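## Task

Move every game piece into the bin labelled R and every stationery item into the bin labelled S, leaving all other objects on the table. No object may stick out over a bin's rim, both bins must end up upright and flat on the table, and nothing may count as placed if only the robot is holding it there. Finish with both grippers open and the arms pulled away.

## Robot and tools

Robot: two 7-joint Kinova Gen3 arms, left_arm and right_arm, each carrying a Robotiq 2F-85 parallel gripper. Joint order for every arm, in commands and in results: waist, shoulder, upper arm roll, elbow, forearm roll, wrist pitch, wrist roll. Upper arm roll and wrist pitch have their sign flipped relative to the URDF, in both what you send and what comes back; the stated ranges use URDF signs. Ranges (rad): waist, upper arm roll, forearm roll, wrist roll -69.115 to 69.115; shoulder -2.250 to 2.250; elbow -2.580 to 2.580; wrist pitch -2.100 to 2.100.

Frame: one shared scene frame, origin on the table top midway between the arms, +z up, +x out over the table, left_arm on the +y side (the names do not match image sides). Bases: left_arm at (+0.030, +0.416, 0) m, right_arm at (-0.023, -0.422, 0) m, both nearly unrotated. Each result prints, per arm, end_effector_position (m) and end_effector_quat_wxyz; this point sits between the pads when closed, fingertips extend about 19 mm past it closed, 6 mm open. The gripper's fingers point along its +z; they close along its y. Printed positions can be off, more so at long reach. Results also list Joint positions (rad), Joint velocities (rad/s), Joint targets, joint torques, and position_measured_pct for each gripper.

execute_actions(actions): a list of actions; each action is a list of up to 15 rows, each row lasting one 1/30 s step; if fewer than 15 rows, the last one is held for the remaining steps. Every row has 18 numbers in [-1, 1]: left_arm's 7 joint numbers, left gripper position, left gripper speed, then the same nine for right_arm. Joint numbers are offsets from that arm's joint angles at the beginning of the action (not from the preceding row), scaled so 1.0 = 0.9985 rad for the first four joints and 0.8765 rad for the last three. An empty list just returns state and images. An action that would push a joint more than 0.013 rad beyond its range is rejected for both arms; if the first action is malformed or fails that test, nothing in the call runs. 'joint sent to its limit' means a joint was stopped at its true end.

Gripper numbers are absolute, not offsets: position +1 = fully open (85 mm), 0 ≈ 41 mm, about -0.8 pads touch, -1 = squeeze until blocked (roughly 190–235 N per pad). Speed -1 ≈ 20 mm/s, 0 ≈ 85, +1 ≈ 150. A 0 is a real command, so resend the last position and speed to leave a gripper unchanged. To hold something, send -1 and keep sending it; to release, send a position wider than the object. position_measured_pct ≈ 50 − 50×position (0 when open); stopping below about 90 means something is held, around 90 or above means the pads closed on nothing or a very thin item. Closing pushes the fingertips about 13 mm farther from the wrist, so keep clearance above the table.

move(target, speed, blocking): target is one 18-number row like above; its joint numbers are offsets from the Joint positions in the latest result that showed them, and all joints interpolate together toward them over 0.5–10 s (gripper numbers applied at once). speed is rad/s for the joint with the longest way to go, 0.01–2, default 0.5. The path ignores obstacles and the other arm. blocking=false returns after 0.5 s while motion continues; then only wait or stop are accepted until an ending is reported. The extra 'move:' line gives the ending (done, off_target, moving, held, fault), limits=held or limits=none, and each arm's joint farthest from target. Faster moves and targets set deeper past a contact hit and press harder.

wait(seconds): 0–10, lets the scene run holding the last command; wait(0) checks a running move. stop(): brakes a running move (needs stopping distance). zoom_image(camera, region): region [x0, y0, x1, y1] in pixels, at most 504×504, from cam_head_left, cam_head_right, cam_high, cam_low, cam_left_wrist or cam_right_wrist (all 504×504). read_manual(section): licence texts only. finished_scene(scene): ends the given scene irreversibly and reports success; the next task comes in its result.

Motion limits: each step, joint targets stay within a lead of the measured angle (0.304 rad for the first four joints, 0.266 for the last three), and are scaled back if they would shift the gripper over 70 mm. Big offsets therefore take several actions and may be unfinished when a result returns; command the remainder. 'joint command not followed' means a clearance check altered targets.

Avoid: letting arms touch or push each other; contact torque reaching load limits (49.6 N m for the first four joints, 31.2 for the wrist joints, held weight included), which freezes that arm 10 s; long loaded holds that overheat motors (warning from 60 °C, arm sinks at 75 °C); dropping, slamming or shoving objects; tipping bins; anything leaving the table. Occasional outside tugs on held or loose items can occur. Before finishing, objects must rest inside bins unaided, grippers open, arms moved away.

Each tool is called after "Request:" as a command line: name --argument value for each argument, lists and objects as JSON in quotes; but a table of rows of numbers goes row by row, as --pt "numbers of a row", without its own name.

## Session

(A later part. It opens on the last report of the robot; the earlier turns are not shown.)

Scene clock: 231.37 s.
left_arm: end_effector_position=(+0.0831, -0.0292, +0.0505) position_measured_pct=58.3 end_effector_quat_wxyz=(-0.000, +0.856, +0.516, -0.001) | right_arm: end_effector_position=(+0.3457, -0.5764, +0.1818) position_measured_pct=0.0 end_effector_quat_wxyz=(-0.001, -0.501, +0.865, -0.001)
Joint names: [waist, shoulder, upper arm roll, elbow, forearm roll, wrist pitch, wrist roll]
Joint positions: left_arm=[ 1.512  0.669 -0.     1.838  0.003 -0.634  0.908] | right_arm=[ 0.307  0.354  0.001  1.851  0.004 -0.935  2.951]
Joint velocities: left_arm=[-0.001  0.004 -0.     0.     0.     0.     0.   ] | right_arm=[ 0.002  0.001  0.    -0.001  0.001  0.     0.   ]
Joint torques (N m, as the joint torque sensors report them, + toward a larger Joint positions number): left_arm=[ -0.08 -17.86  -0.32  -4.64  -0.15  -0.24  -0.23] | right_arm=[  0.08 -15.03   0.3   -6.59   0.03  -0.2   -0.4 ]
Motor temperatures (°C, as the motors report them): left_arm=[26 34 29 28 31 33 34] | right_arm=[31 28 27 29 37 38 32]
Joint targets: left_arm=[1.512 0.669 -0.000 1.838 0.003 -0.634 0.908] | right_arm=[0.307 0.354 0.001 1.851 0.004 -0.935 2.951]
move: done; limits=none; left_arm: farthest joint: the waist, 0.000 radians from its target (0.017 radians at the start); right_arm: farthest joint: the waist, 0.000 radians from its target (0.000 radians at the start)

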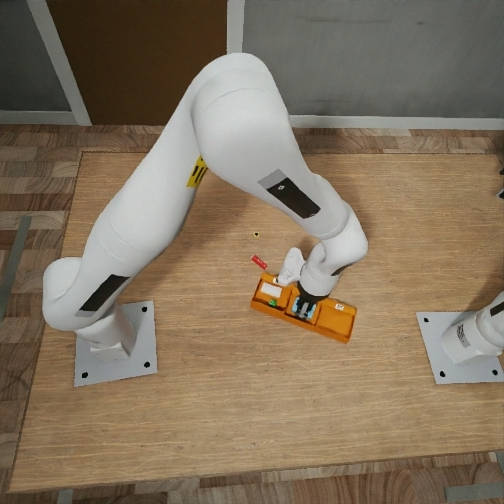

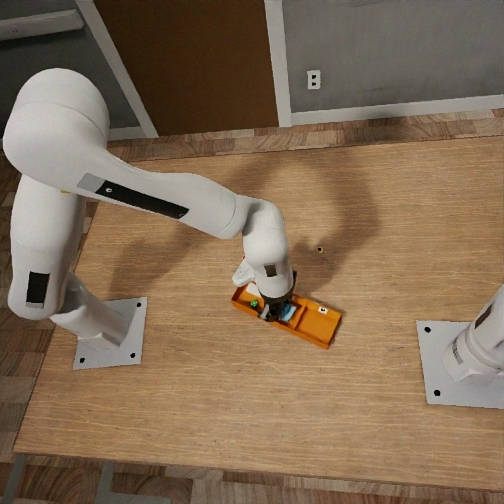

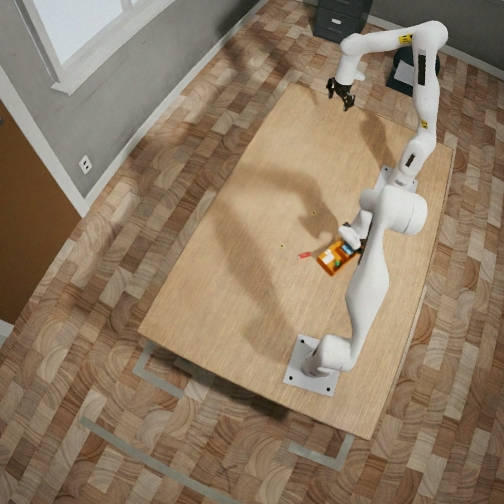

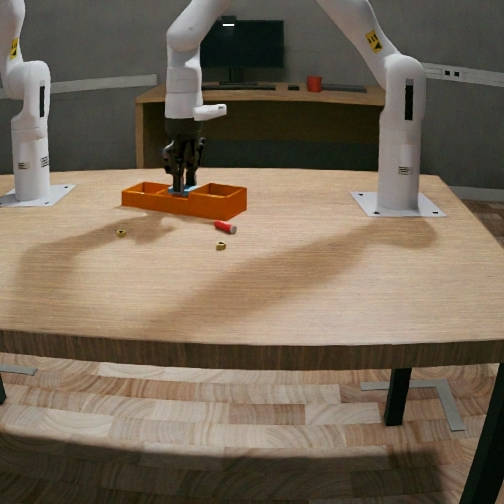

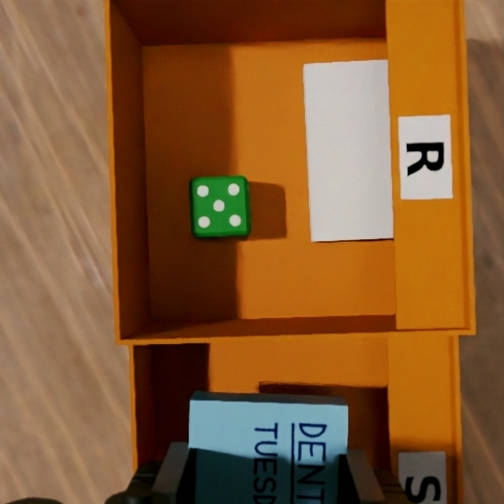

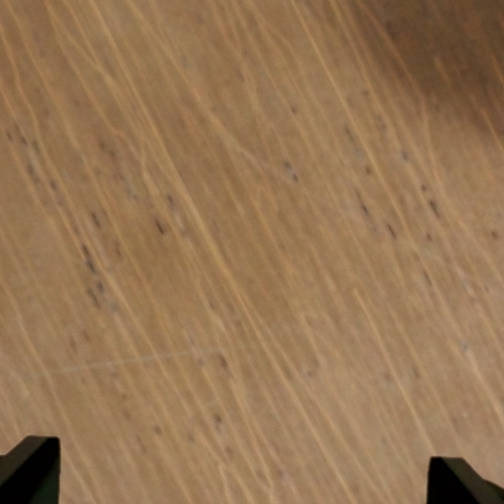

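Request:
move --target '[0,0.016,0,0.013,0,0.033,0,-1,0, 0,0,0,0,0,0,0,1,0]' --speed 0.15

Request:
move --target '[0,0,0,0,0,0,0,-0.06,-0.6, 0,0,0,0,0,0,0,1,0]'

Request:
move --target '[0,-0.16,0,-0.13,0,-0.33,0,-0.06,0, 0,0,0,0,0,0,0,1,0]' --speed 0.5

Scene clock: 237.53 s.
left_arm: end_effector_position=(+0.0827, -0.0271, +0.0411) position_measured_pct=58.3 end_effector_quat_wxyz=(+0.000, +0.856, +0.516, -0.001) | right_arm: end_effector_position=(+0.3457, -0.5764, +0.1818) position_measured_pct=0.0 end_effector_quat_wxyz=(-0.001, -0.501, +0.865, -0.001)
Joint names: [waist, shoulder, upper arm roll, elbow, forearm roll, wrist pitch, wrist roll]
Joint positions: left_arm=[ 1.512  0.685 -0.     1.851  0.003 -0.605  0.908] | right_arm=[ 0.307  0.354  0.001  1.851  0.004 -0.935  2.951]
Joint velocities: left_arm=[ 0.     0.003 -0.     0.     0.001  0.001  0.001] | right_arm=[ 0.001 -0.001  0.    -0.001 -0.001 -0.    -0.   ]
Joint torques (N m, as the joint torque sensors report them, + toward a larger Joint positions number): left_arm=[  0.23 -17.99  -0.38  -4.56  -0.11  -0.02  -0.22] | right_arm=[  0.24 -15.07   0.21  -6.66  -0.04  -0.31  -0.43]
Motor temperatures (°C, as the motors report them): left_arm=[26 34 29 28 31 33 34] | right_arm=[31 28 27 29 37 38 32]
Joint targets: left_arm=[1.512 0.685 -0.000 1.851 0.003 -0.605 0.908] | right_arm=[0.307 0.354 0.001 1.851 0.004 -0.935 2.951]
move: done; limits=none; left_arm: farthest joint: the waist, 0.000 radians from its target (0.000 radians at the start); right_arm: farthest joint: the waist, 0.000 radians from its target (0.000 radians at the start)

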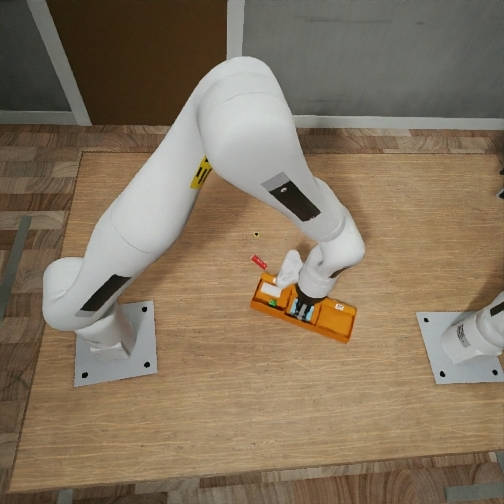

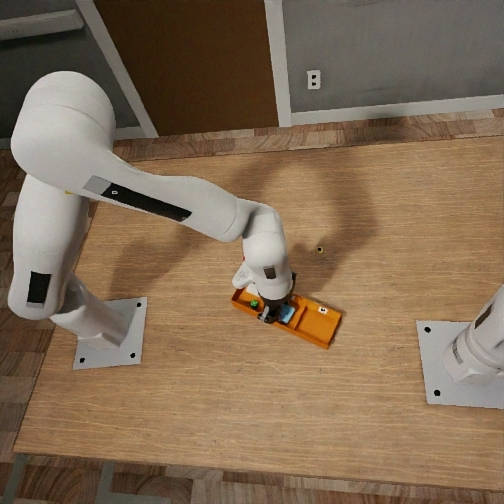

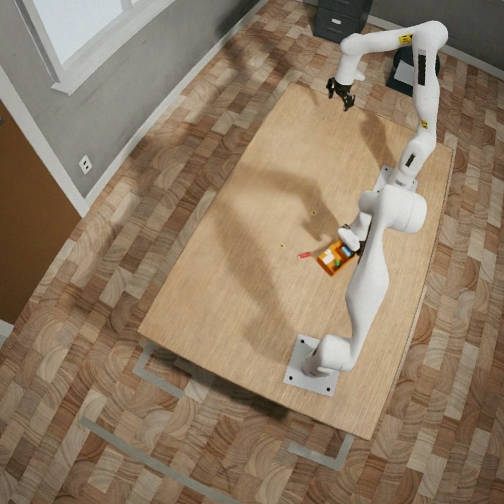

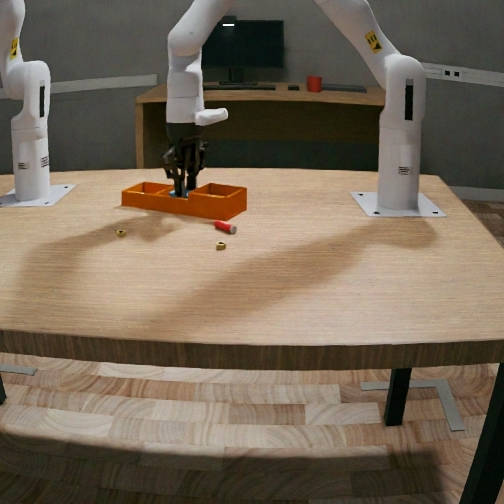

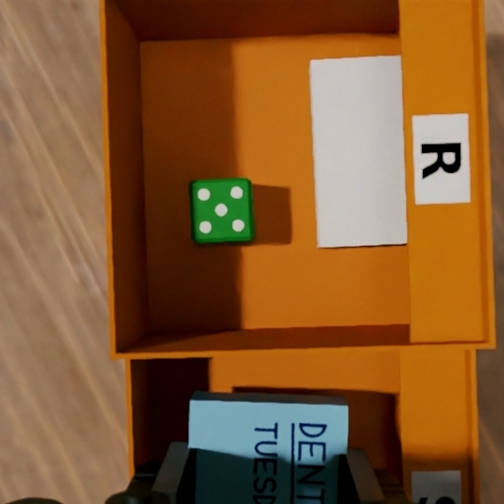

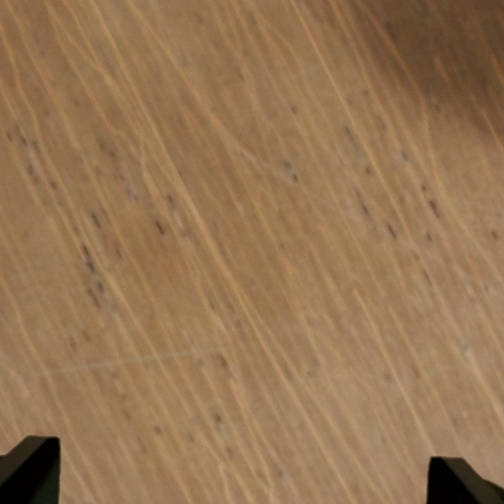

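Scene clock: 238.03 s.
left_arm: end_effector_position=(+0.0828, -0.0271, +0.0411) position_measured_pct=52.8 end_effector_quat_wxyz=(+0.000, +0.856, +0.516, -0.001) | right_arm: end_effector_position=(+0.3457, -0.5764, +0.1818) position_measured_pct=0.0 end_effector_quat_wxyz=(-0.001, -0.501, +0.865, -0.001)
Joint names: [waist, shoulder, upper arm roll, elbow, forearm roll, wrist pitch, wrist roll]
Joint positions: left_arm=[ 1.512  0.685 -0.     1.851  0.003 -0.605  0.908] | right_arm=[ 0.307  0.354  0.001  1.851  0.004 -0.935  2.951]
Joint velocities: left_arm=[-0.001 -0.001 -0.001 -0.     0.001 -0.    -0.001] | right_arm=[-0.001 -0.001 -0.     0.    -0.001 -0.    -0.   ]
Joint torques (N m, as the joint torque sensors report them, + toward a larger Joint positions number): left_arm=[  0.28 -18.03  -0.39  -4.47  -0.09  -0.23  -0.26] | right_arm=[  0.22 -15.15   0.29  -6.74   0.09  -0.27  -0.31]
Motor temperatures (°C, as the motors report them): left_arm=[26 34 29 28 31 33 34] | right_arm=[31 28 27 29 37 38 32]
Joint targets: left_arm=[1.512 0.685 -0.000 1.851 0.003 -0.605 0.908] | right_arm=[0.307 0.354 0.001 1.851 0.004 -0.935 2.951]
move: done; limits=none; left_arm: farthest joint: the waist, 0.000 radians from its target (0.000 radians at the start); right_arm: farthest joint: the waist, 0.000 radians from its target (0.000 radians at the start)

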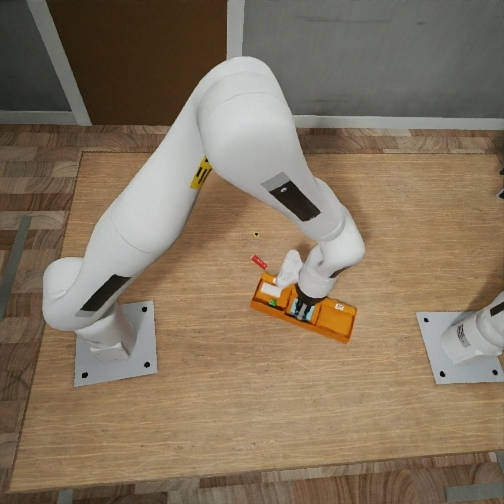

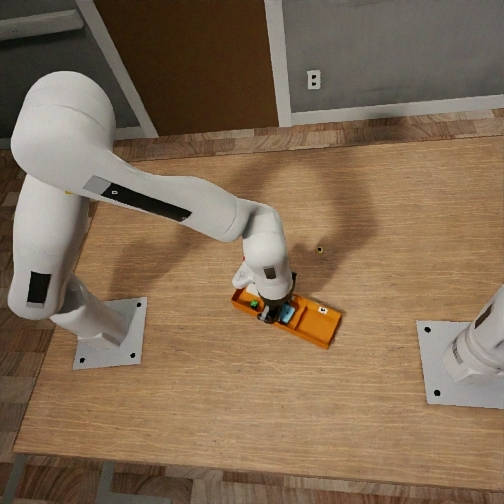

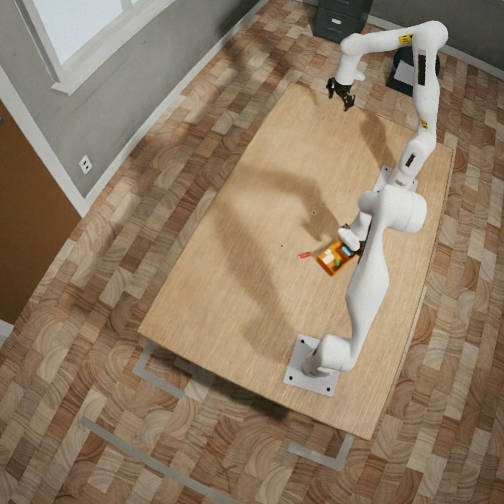

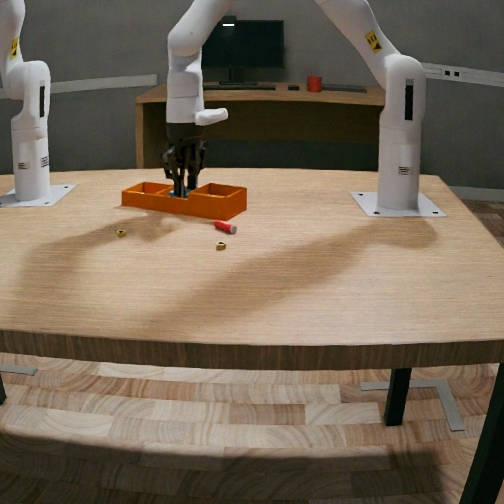

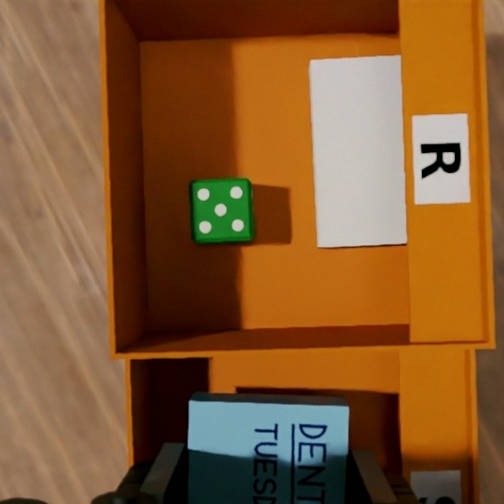

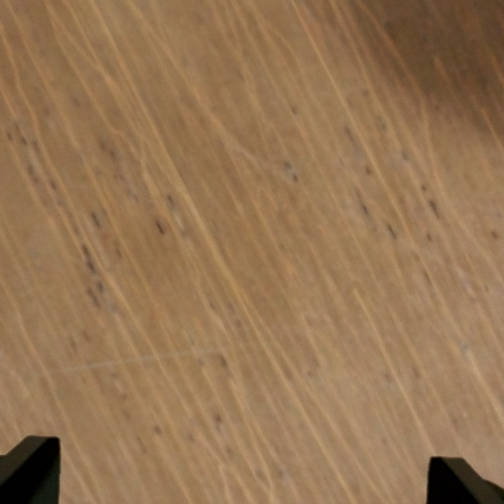

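Scene clock: 239.10 s.
left_arm: end_effector_position=(+0.0846, -0.0381, +0.1410) position_measured_pct=52.8 end_effector_quat_wxyz=(+0.000, +0.857, +0.516, -0.001) | right_arm: end_effector_position=(+0.3457, -0.5764, +0.1818) position_measured_pct=0.0 end_effector_quat_wxyz=(-0.001, -0.501, +0.865, -0.001)
Joint names: [waist, shoulder, upper arm roll, elbow, forearm roll, wrist pitch, wrist roll]
Joint positions: left_arm=[ 1.512  0.525 -0.     1.721  0.003 -0.895  0.908] | right_arm=[ 0.307  0.354  0.001  1.851  0.004 -0.935  2.951]
Joint velocities: left_arm=[ 0.001 -0.003  0.    -0.    -0.    -0.    -0.001] | right_arm=[ 0.002  0.     0.     0.001 -0.    -0.     0.   ]
Joint torques (N m, as the joint torque sensors report them, + toward a larger Joint positions number): left_arm=[  0.29 -17.32  -0.2   -6.4   -0.18  -0.24  -0.35] | right_arm=[  0.15 -15.01   0.17  -6.69  -0.01  -0.27  -0.48]
Motor temperatures (°C, as the motors report them): left_arm=[26 34 29 28 31 33 34] | right_arm=[31 28 27 29 37 38 32]
Joint targets: left_arm=[1.512 0.525 -0.000 1.721 0.003 -0.895 0.908] | right_arm=[0.307 0.354 0.001 1.851 0.004 -0.935 2.951]
move: done; limits=none; left_arm: farthest joint: the waist, 0.000 radians from its target (0.000 radians at the start); right_arm: farthest joint: the waist, 0.000 radians from its target (0.000 radians at the start)

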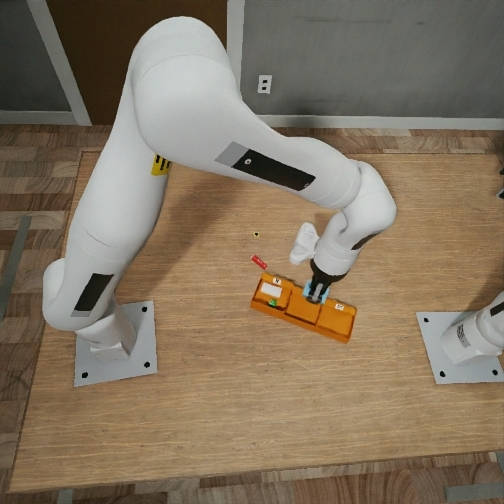

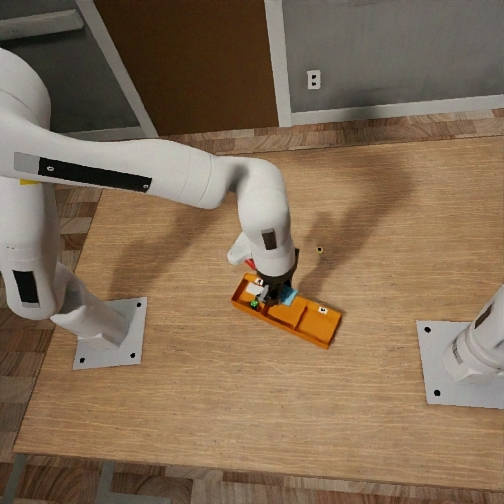

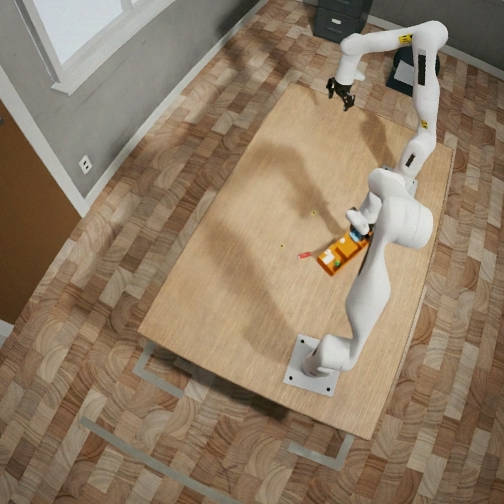

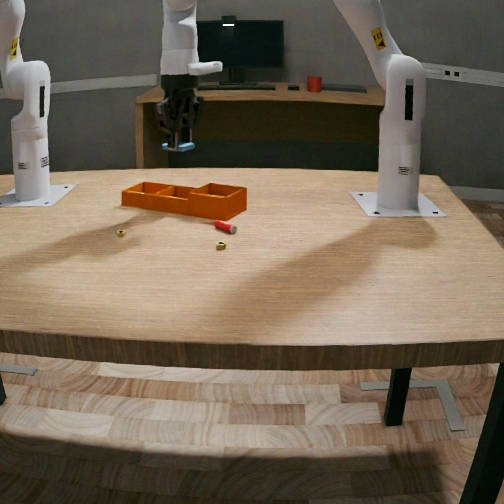

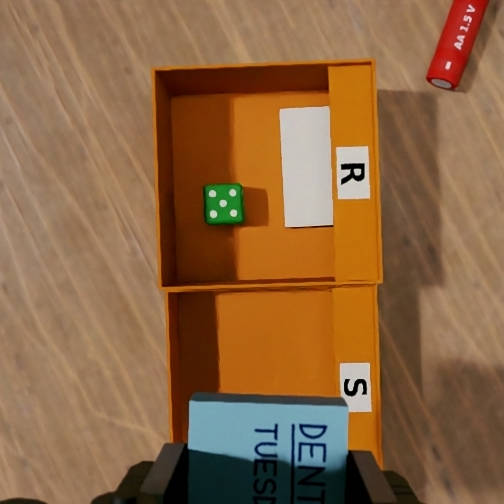

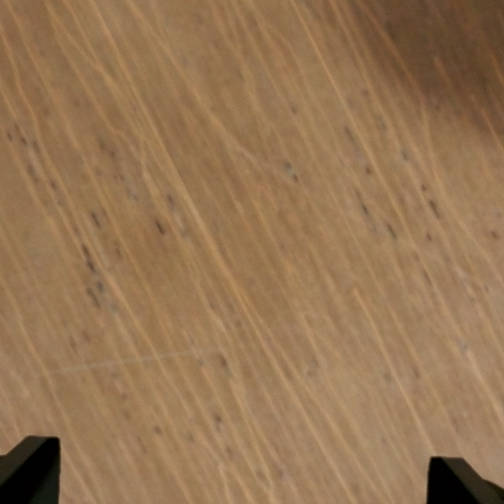

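Request:
move --target '[0,0.16,0,0.13,0,0.33,0,-0.06,0, 0,0,0,0,0,0,0,1,0]' --speed 0.2

Request:
move --target '[0,0,0,0,0,0,0,0.15,-0.8, 0,0,0,0,0,0,0,1,0]'

Request:
wait --seconds 1

Scene clock: 248.17 s.
left_arm: end_effector_position=(+0.0828, -0.0271, +0.0411) position_measured_pct=52.8 end_effector_quat_wxyz=(+0.000, +0.856, +0.516, -0.001) | right_arm: end_effector_position=(+0.3457, -0.5764, +0.1818) position_measured_pct=0.0 end_effector_quat_wxyz=(-0.001, -0.501, +0.865, -0.001)
Joint names: [waist, shoulder, upper arm roll, elbow, forearm roll, wrist pitch, wrist roll]
Joint positions: left_arm=[ 1.512  0.685 -0.     1.851  0.003 -0.605  0.908] | right_arm=[ 0.307  0.354  0.001  1.851  0.004 -0.935  2.951]
Joint velocities: left_arm=[-0.     0.002  0.001 -0.    -0.     0.001  0.002] | right_arm=[-0.     0.001  0.    -0.002  0.001  0.     0.   ]
Joint torques (N m, as the joint torque sensors report them, + toward a larger Joint positions number): left_arm=[  0.21 -18.24  -0.32  -4.45  -0.2   -0.34  -0.27] | right_arm=[  0.28 -15.08   0.21  -6.64  -0.08  -0.12  -0.43]
Motor temperatures (°C, as the motors report them): left_arm=[26 34 29 28 31 33 34] | right_arm=[31 28 27 29 37 38 32]
Joint targets: left_arm=[1.512 0.685 -0.000 1.851 0.003 -0.605 0.908] | right_arm=[0.307 0.354 0.001 1.851 0.004 -0.935 2.951]
move: done; limits=none; left_arm: farthest joint: the waist, 0.000 radians from its target (0.000 radians at the start); right_arm: farthest joint: the waist, 0.000 radians from its target (0.000 radians at the start)

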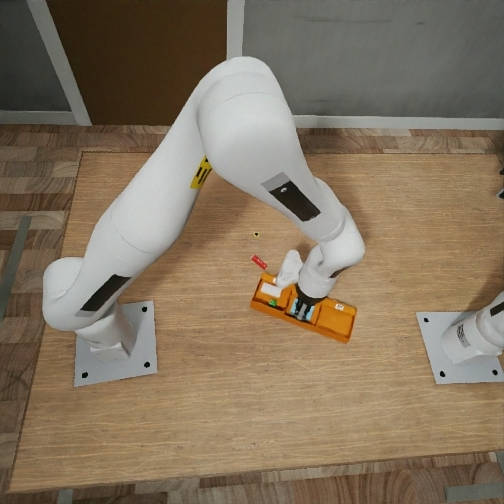

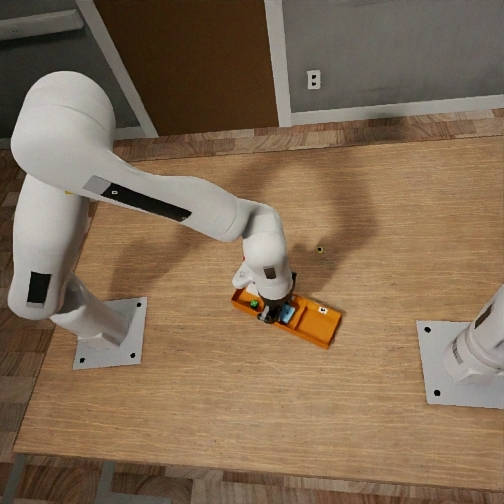

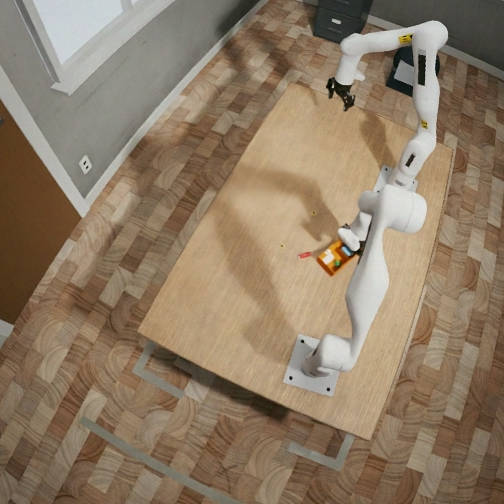

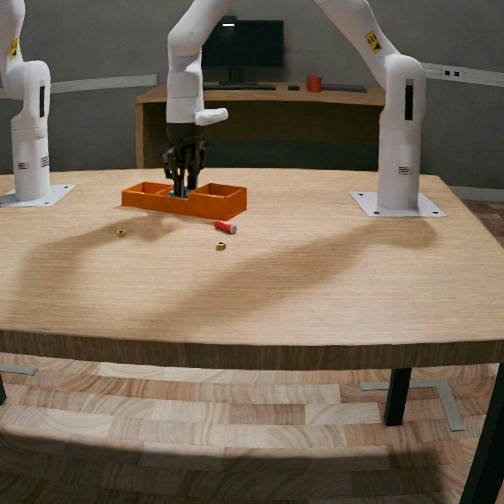

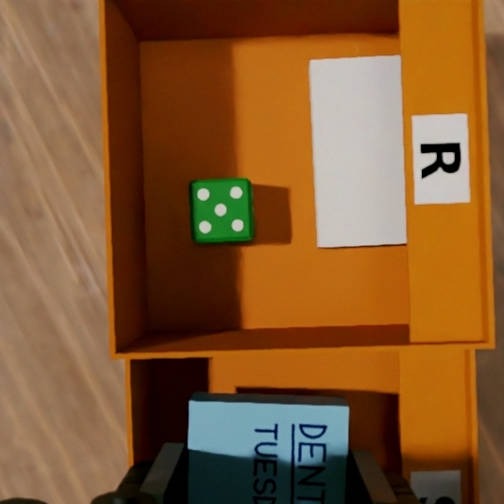

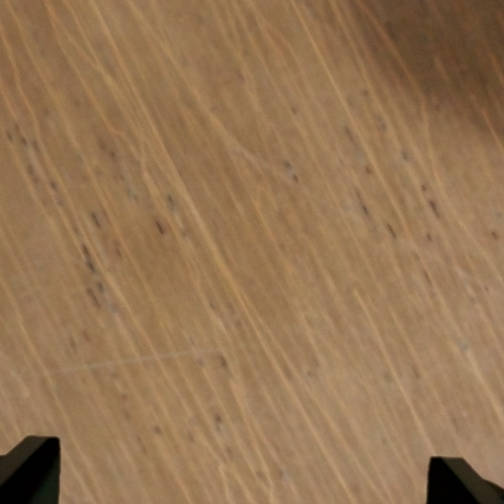

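Scene clock: 248.77 s.
left_arm: end_effector_position=(+0.0828, -0.0272, +0.0411) position_measured_pct=42.5 end_effector_quat_wxyz=(+0.000, +0.856, +0.516, -0.001) | right_arm: end_effector_position=(+0.3457, -0.5764, +0.1818) position_measured_pct=0.0 end_effector_quat_wxyz=(-0.001, -0.501, +0.865, -0.001)
Joint names: [waist, shoulder, upper arm roll, elbow, forearm roll, wrist pitch, wrist roll]
Joint positions: left_arm=[ 1.512  0.685 -0.     1.851  0.003 -0.605  0.908] | right_arm=[ 0.307  0.354  0.001  1.851  0.004 -0.935  2.951]
Joint velocities: left_arm=[ 0.001  0.001 -0.     0.     0.     0.     0.001] | right_arm=[-0.    -0.     0.     0.001  0.002  0.001  0.   ]
Joint torques (N m, as the joint torque sensors report them, + toward a larger Joint positions number): left_arm=[  0.2  -17.96  -0.28  -4.41  -0.22  -0.2   -0.21] | right_arm=[  0.09 -15.07   0.11  -6.72  -0.01  -0.16  -0.27]
Motor temperatures (°C, as the motors report them): left_arm=[26 34 29 28 31 33 34] | right_arm=[31 28 27 29 37 38 32]
Joint targets: left_arm=[1.512 0.685 -0.000 1.851 0.003 -0.605 0.908] | right_arm=[0.307 0.354 0.001 1.851 0.004 -0.935 2.951]
move: done; limits=none; left_arm: farthest joint: the waist, 0.000 radians from its target (0.000 radians at the start); right_arm: farthest joint: the waist, 0.000 radians from its target (0.000 radians at the start)

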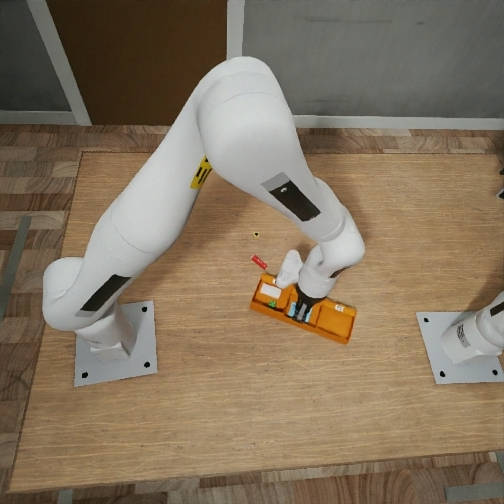

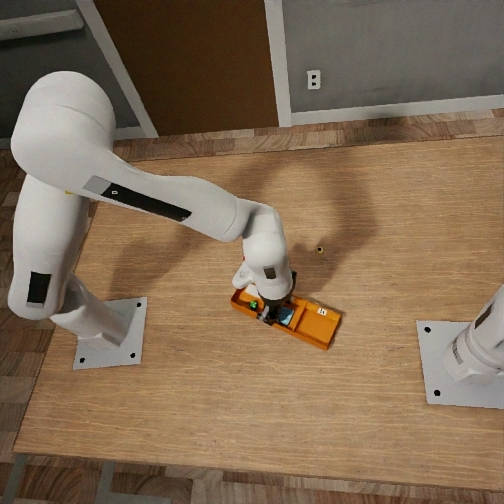

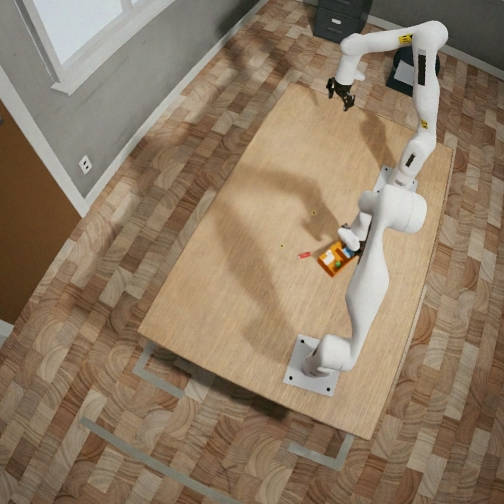

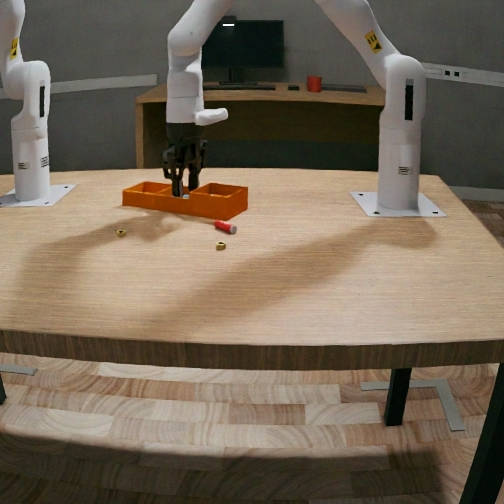

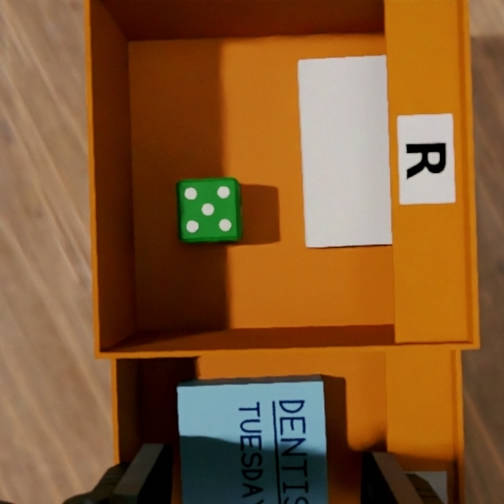

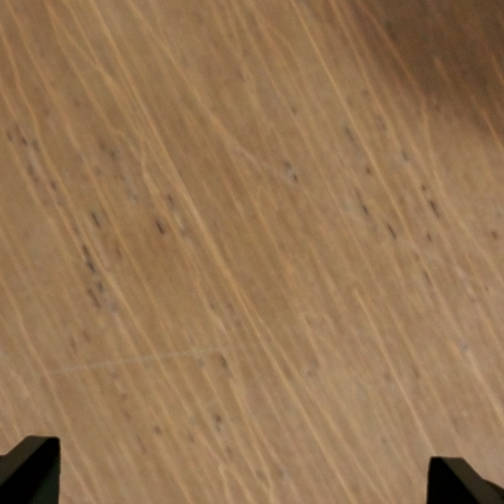

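Scene clock: 249.77 s.
left_arm: end_effector_position=(+0.0828, -0.0272, +0.0411) position_measured_pct=42.9 end_effector_quat_wxyz=(+0.000, +0.856, +0.516, -0.001) | right_arm: end_effector_position=(+0.3457, -0.5764, +0.1818) position_measured_pct=0.0 end_effector_quat_wxyz=(-0.001, -0.501, +0.865, -0.001)
Joint names: [waist, shoulder, upper arm roll, elbow, forearm roll, wrist pitch, wrist roll]
Joint positions: left_arm=[ 1.512  0.685 -0.     1.851  0.003 -0.605  0.908] | right_arm=[ 0.307  0.354  0.001  1.851  0.004 -0.935  2.951]
Joint velocities: left_arm=[-0.    -0.002  0.001  0.    -0.     0.     0.   ] | right_arm=[-0.001  0.001 -0.    -0.002  0.    -0.001 -0.   ]
Joint torques (N m, as the joint torque sensors report them, + toward a larger Joint positions number): left_arm=[  0.15 -18.03  -0.38  -4.53  -0.23  -0.22  -0.28] | right_arm=[  0.07 -15.06   0.24  -6.65  -0.03  -0.21  -0.43]
Motor temperatures (°C, as the motors report them): left_arm=[26 34 29 28 31 33 34] | right_arm=[31 28 27 29 37 38 32]
Joint targets: left_arm=[1.512 0.685 -0.000 1.851 0.003 -0.605 0.908] | right_arm=[0.307 0.354 0.001 1.851 0.004 -0.935 2.951]
wait: 1.00 s; at rest by 0.17 s

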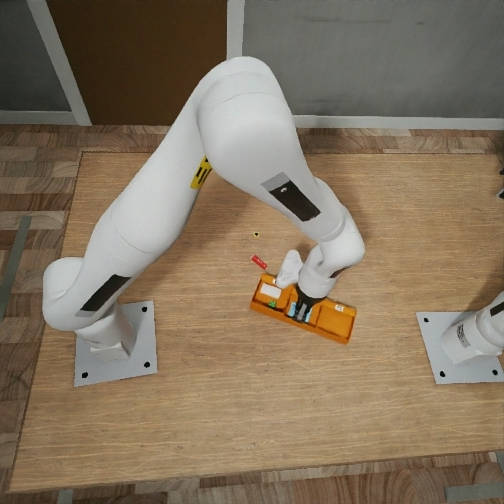

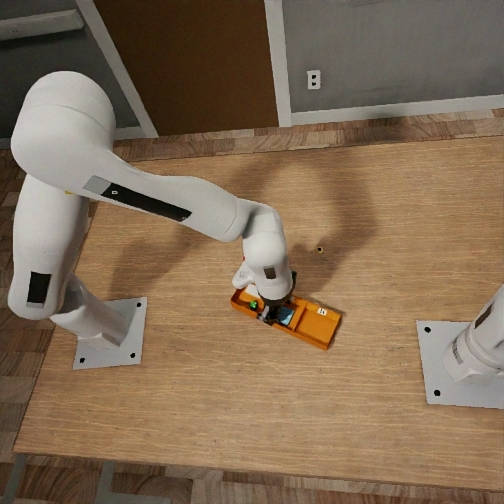

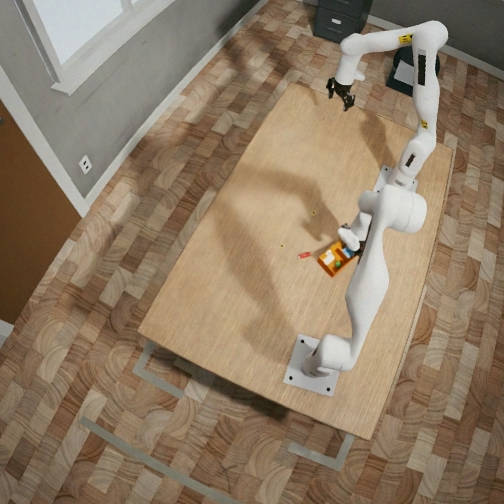

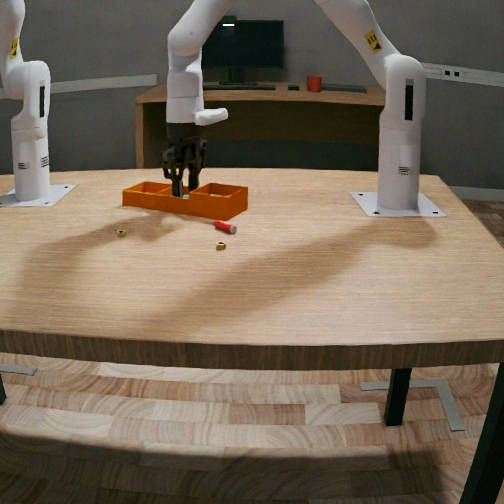

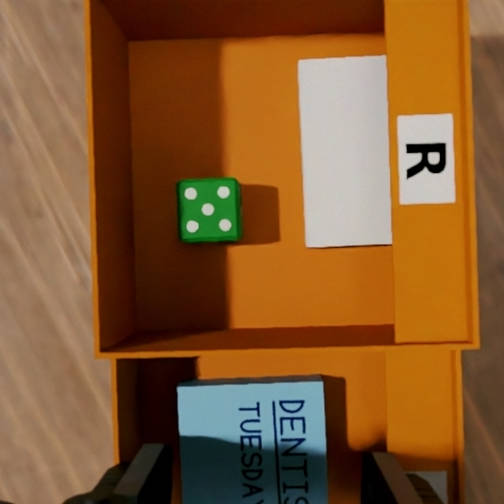

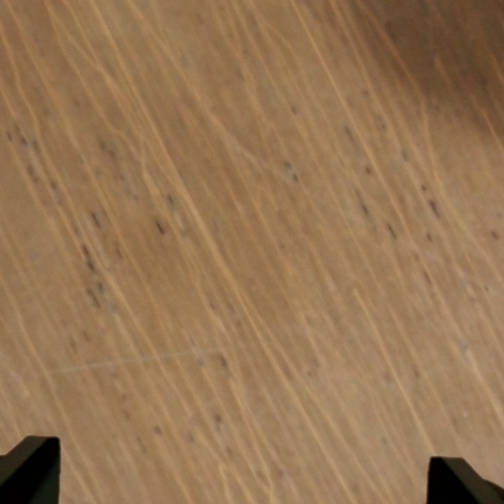

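Released. Close slightly to clear the lip, then lift and retreat.

Request:
move --target '[0,-0.16,0,-0.13,0,-0.33,0,0.1,0, 0,0,0,0,0,0,0,1,0]' --speed 0.4

Request:
move --target '[-1,-0.2,0,0.1,0,0,0,1,0, 0,0,0,0,0,0,0,1,0]' --speed 1.2

Request:
zoom_image --camera "cam_head_right" --region '[210,230,370,360]'

Scene clock: 255.57 s.
left_arm: end_effector_position=(+0.0846, -0.0382, +0.1411) position_measured_pct=45.2 end_effector_quat_wxyz=(+0.000, +0.857, +0.516, -0.001) | right_arm: end_effector_position=(+0.3457, -0.5764, +0.1818) position_measured_pct=0.0 end_effector_quat_wxyz=(-0.001, -0.501, +0.865, -0.001)
Joint names: [waist, shoulder, upper arm roll, elbow, forearm roll, wrist pitch, wrist roll]
Joint positions: left_arm=[ 1.512  0.525 -0.     1.721  0.003 -0.895  0.908] | right_arm=[ 0.307  0.354  0.001  1.851  0.004 -0.935  2.951]
Joint velocities: left_arm=[ 0.    -0.001 -0.    -0.     0.002 -0.001 -0.002] | right_arm=[ 0.001  0.001 -0.    -0.001  0.001 -0.    -0.   ]
Joint torques (N m, as the joint torque sensors report them, + toward a larger Joint positions number): left_arm=[  0.11 -17.32  -0.24  -6.38  -0.19  -0.21  -0.26] | right_arm=[  0.17 -15.12   0.23  -6.84   0.    -0.21  -0.37]
Motor temperatures (°C, as the motors report them): left_arm=[26 34 29 28 31 33 34] | right_arm=[31 28 27 29 37 38 32]
Joint targets: left_arm=[1.512 0.525 -0.000 1.721 0.003 -0.895 0.908] | right_arm=[0.307 0.354 0.001 1.851 0.004 -0.935 2.951]
move: done; limits=none; left_arm: farthest joint: the waist, 0.000 radians from its target (0.000 radians at the start); right_arm: farthest joint: the waist, 0.000 radians from its target (0.000 radians at the start)

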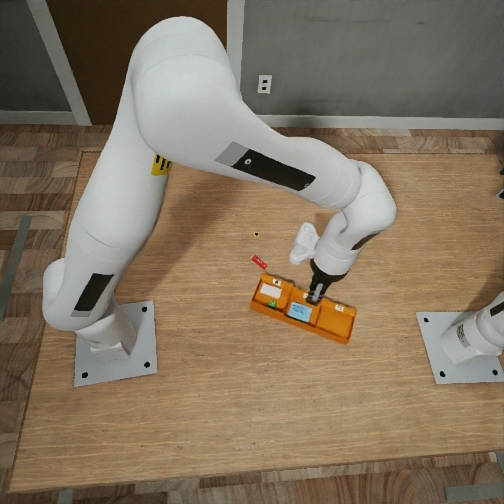

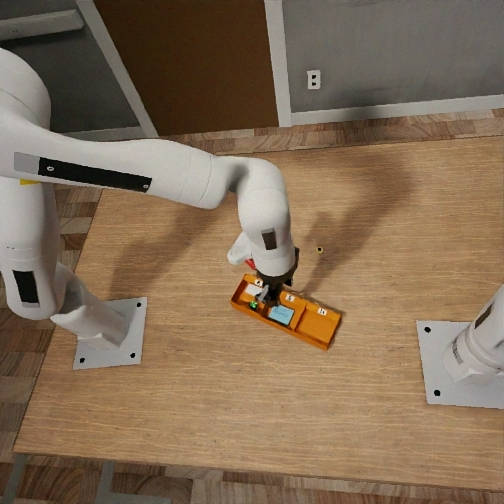

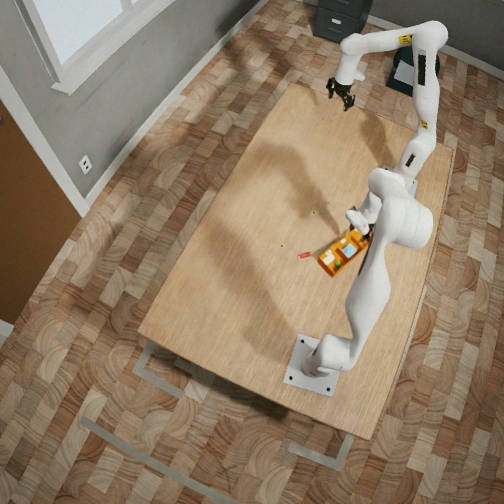

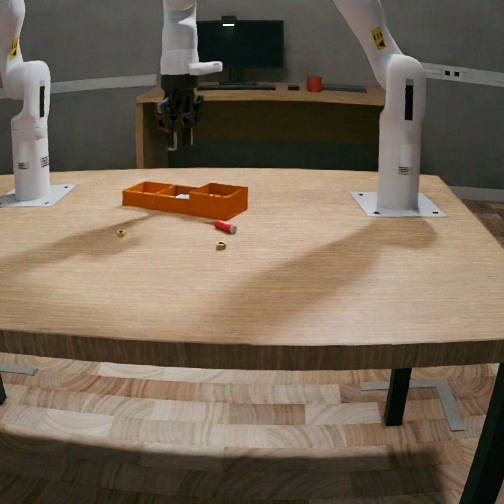

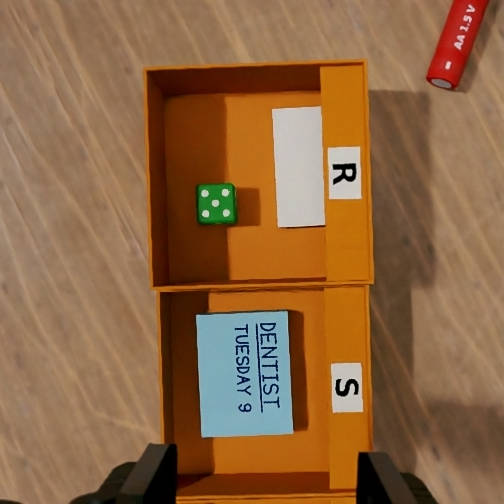

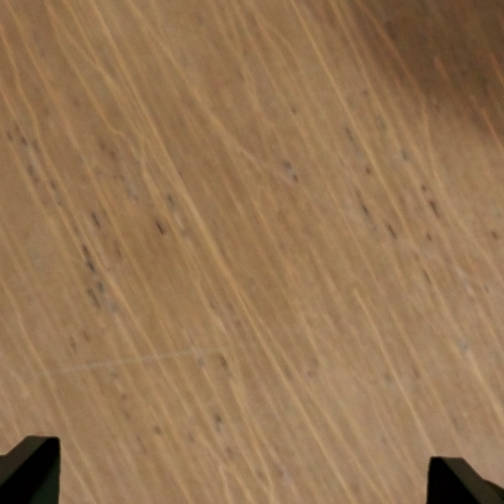

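Scene clock: 257.43 s.
left_arm: end_effector_position=(+0.4164, +0.2261, +0.2027) position_measured_pct=0.0 end_effector_quat_wxyz=(+0.050, +0.504, +0.862, +0.006) | right_arm: end_effector_position=(+0.3457, -0.5764, +0.1818) position_measured_pct=0.0 end_effector_quat_wxyz=(-0.001, -0.501, +0.865, -0.001)
Joint names: [waist, shoulder, upper arm roll, elbow, forearm roll, wrist pitch, wrist roll]
Joint positions: left_arm=[ 0.513  0.325 -0.     1.821  0.003 -0.895  0.908] | right_arm=[ 0.307  0.354  0.001  1.851  0.004 -0.935  2.951]
Joint velocities: left_arm=[-0.003 -0.001  0.     0.     0.    -0.     0.001] | right_arm=[ 0.     0.002  0.     0.     0.002 -0.001 -0.   ]
Joint torques (N m, as the joint torque sensors report them, + toward a larger Joint positions number): left_arm=[ -0.07 -14.33  -0.1   -7.14  -0.2    0.06  -0.24] | right_arm=[  0.04 -15.13   0.11  -6.54   0.    -0.27  -0.42]
Motor temperatures (°C, as the motors report them): left_arm=[26 34 29 28 31 33 34] | right_arm=[31 28 27 29 37 38 32]
Joint targets: left_arm=[0.513 0.325 -0.000 1.821 0.003 -0.895 0.908] | right_arm=[0.307 0.354 0.001 1.851 0.004 -0.935 2.951]
move: done; limits=none; left_arm: farthest joint: the waist, 0.000 radians from its target (0.998 radians at the start); right_arm: farthest joint: the waist, 0.000 radians from its target (0.000 radians at the start)

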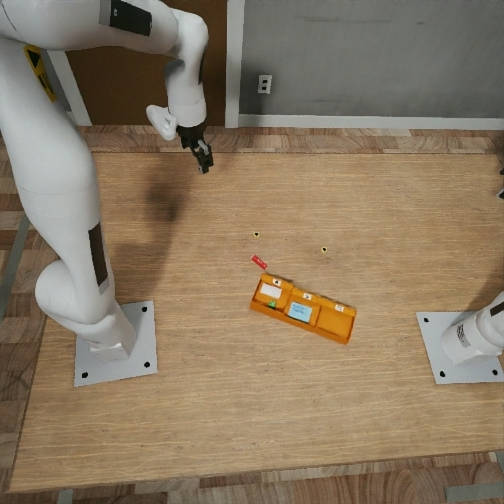

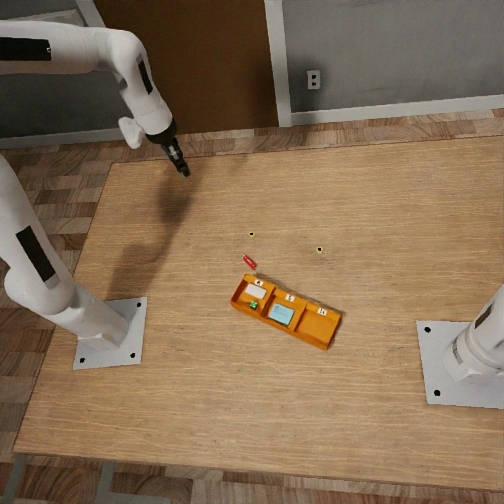

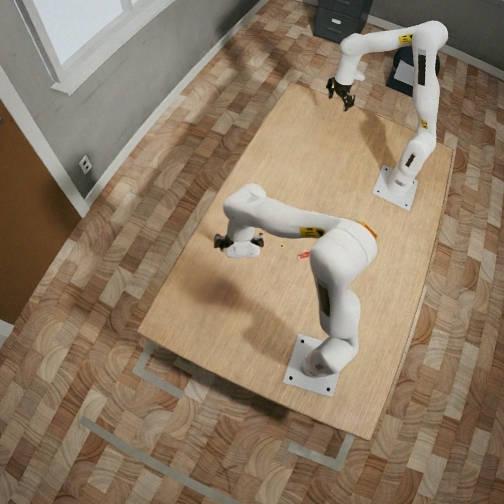

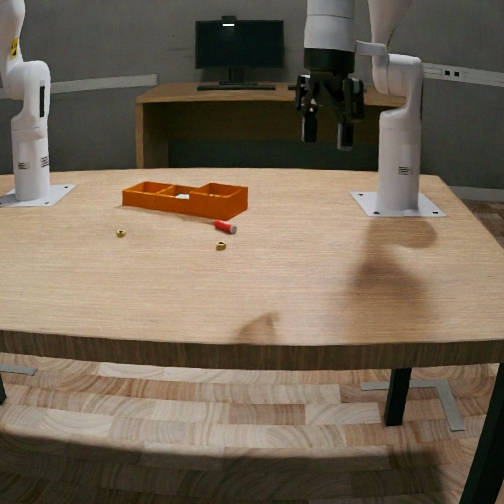

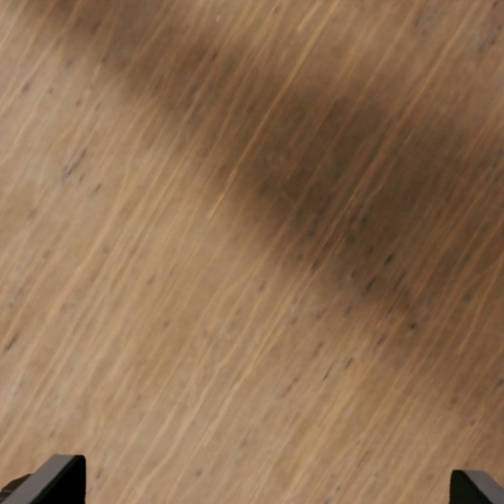

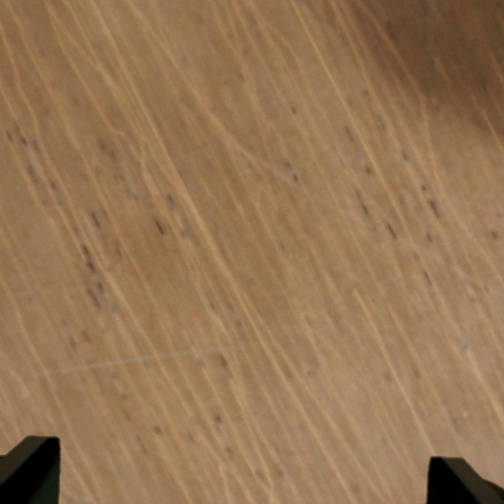

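Region (210, 230, 370, 360) of cam_head_right's 504x504 image, scaled by 3.150, with more detail than that image has; it fills the top 410 rows of this view, and the rest is white.

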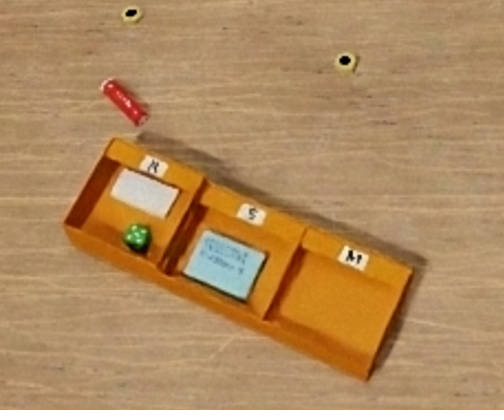

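Request:
finished_scene --scene 1

The scene is finished: the task was done.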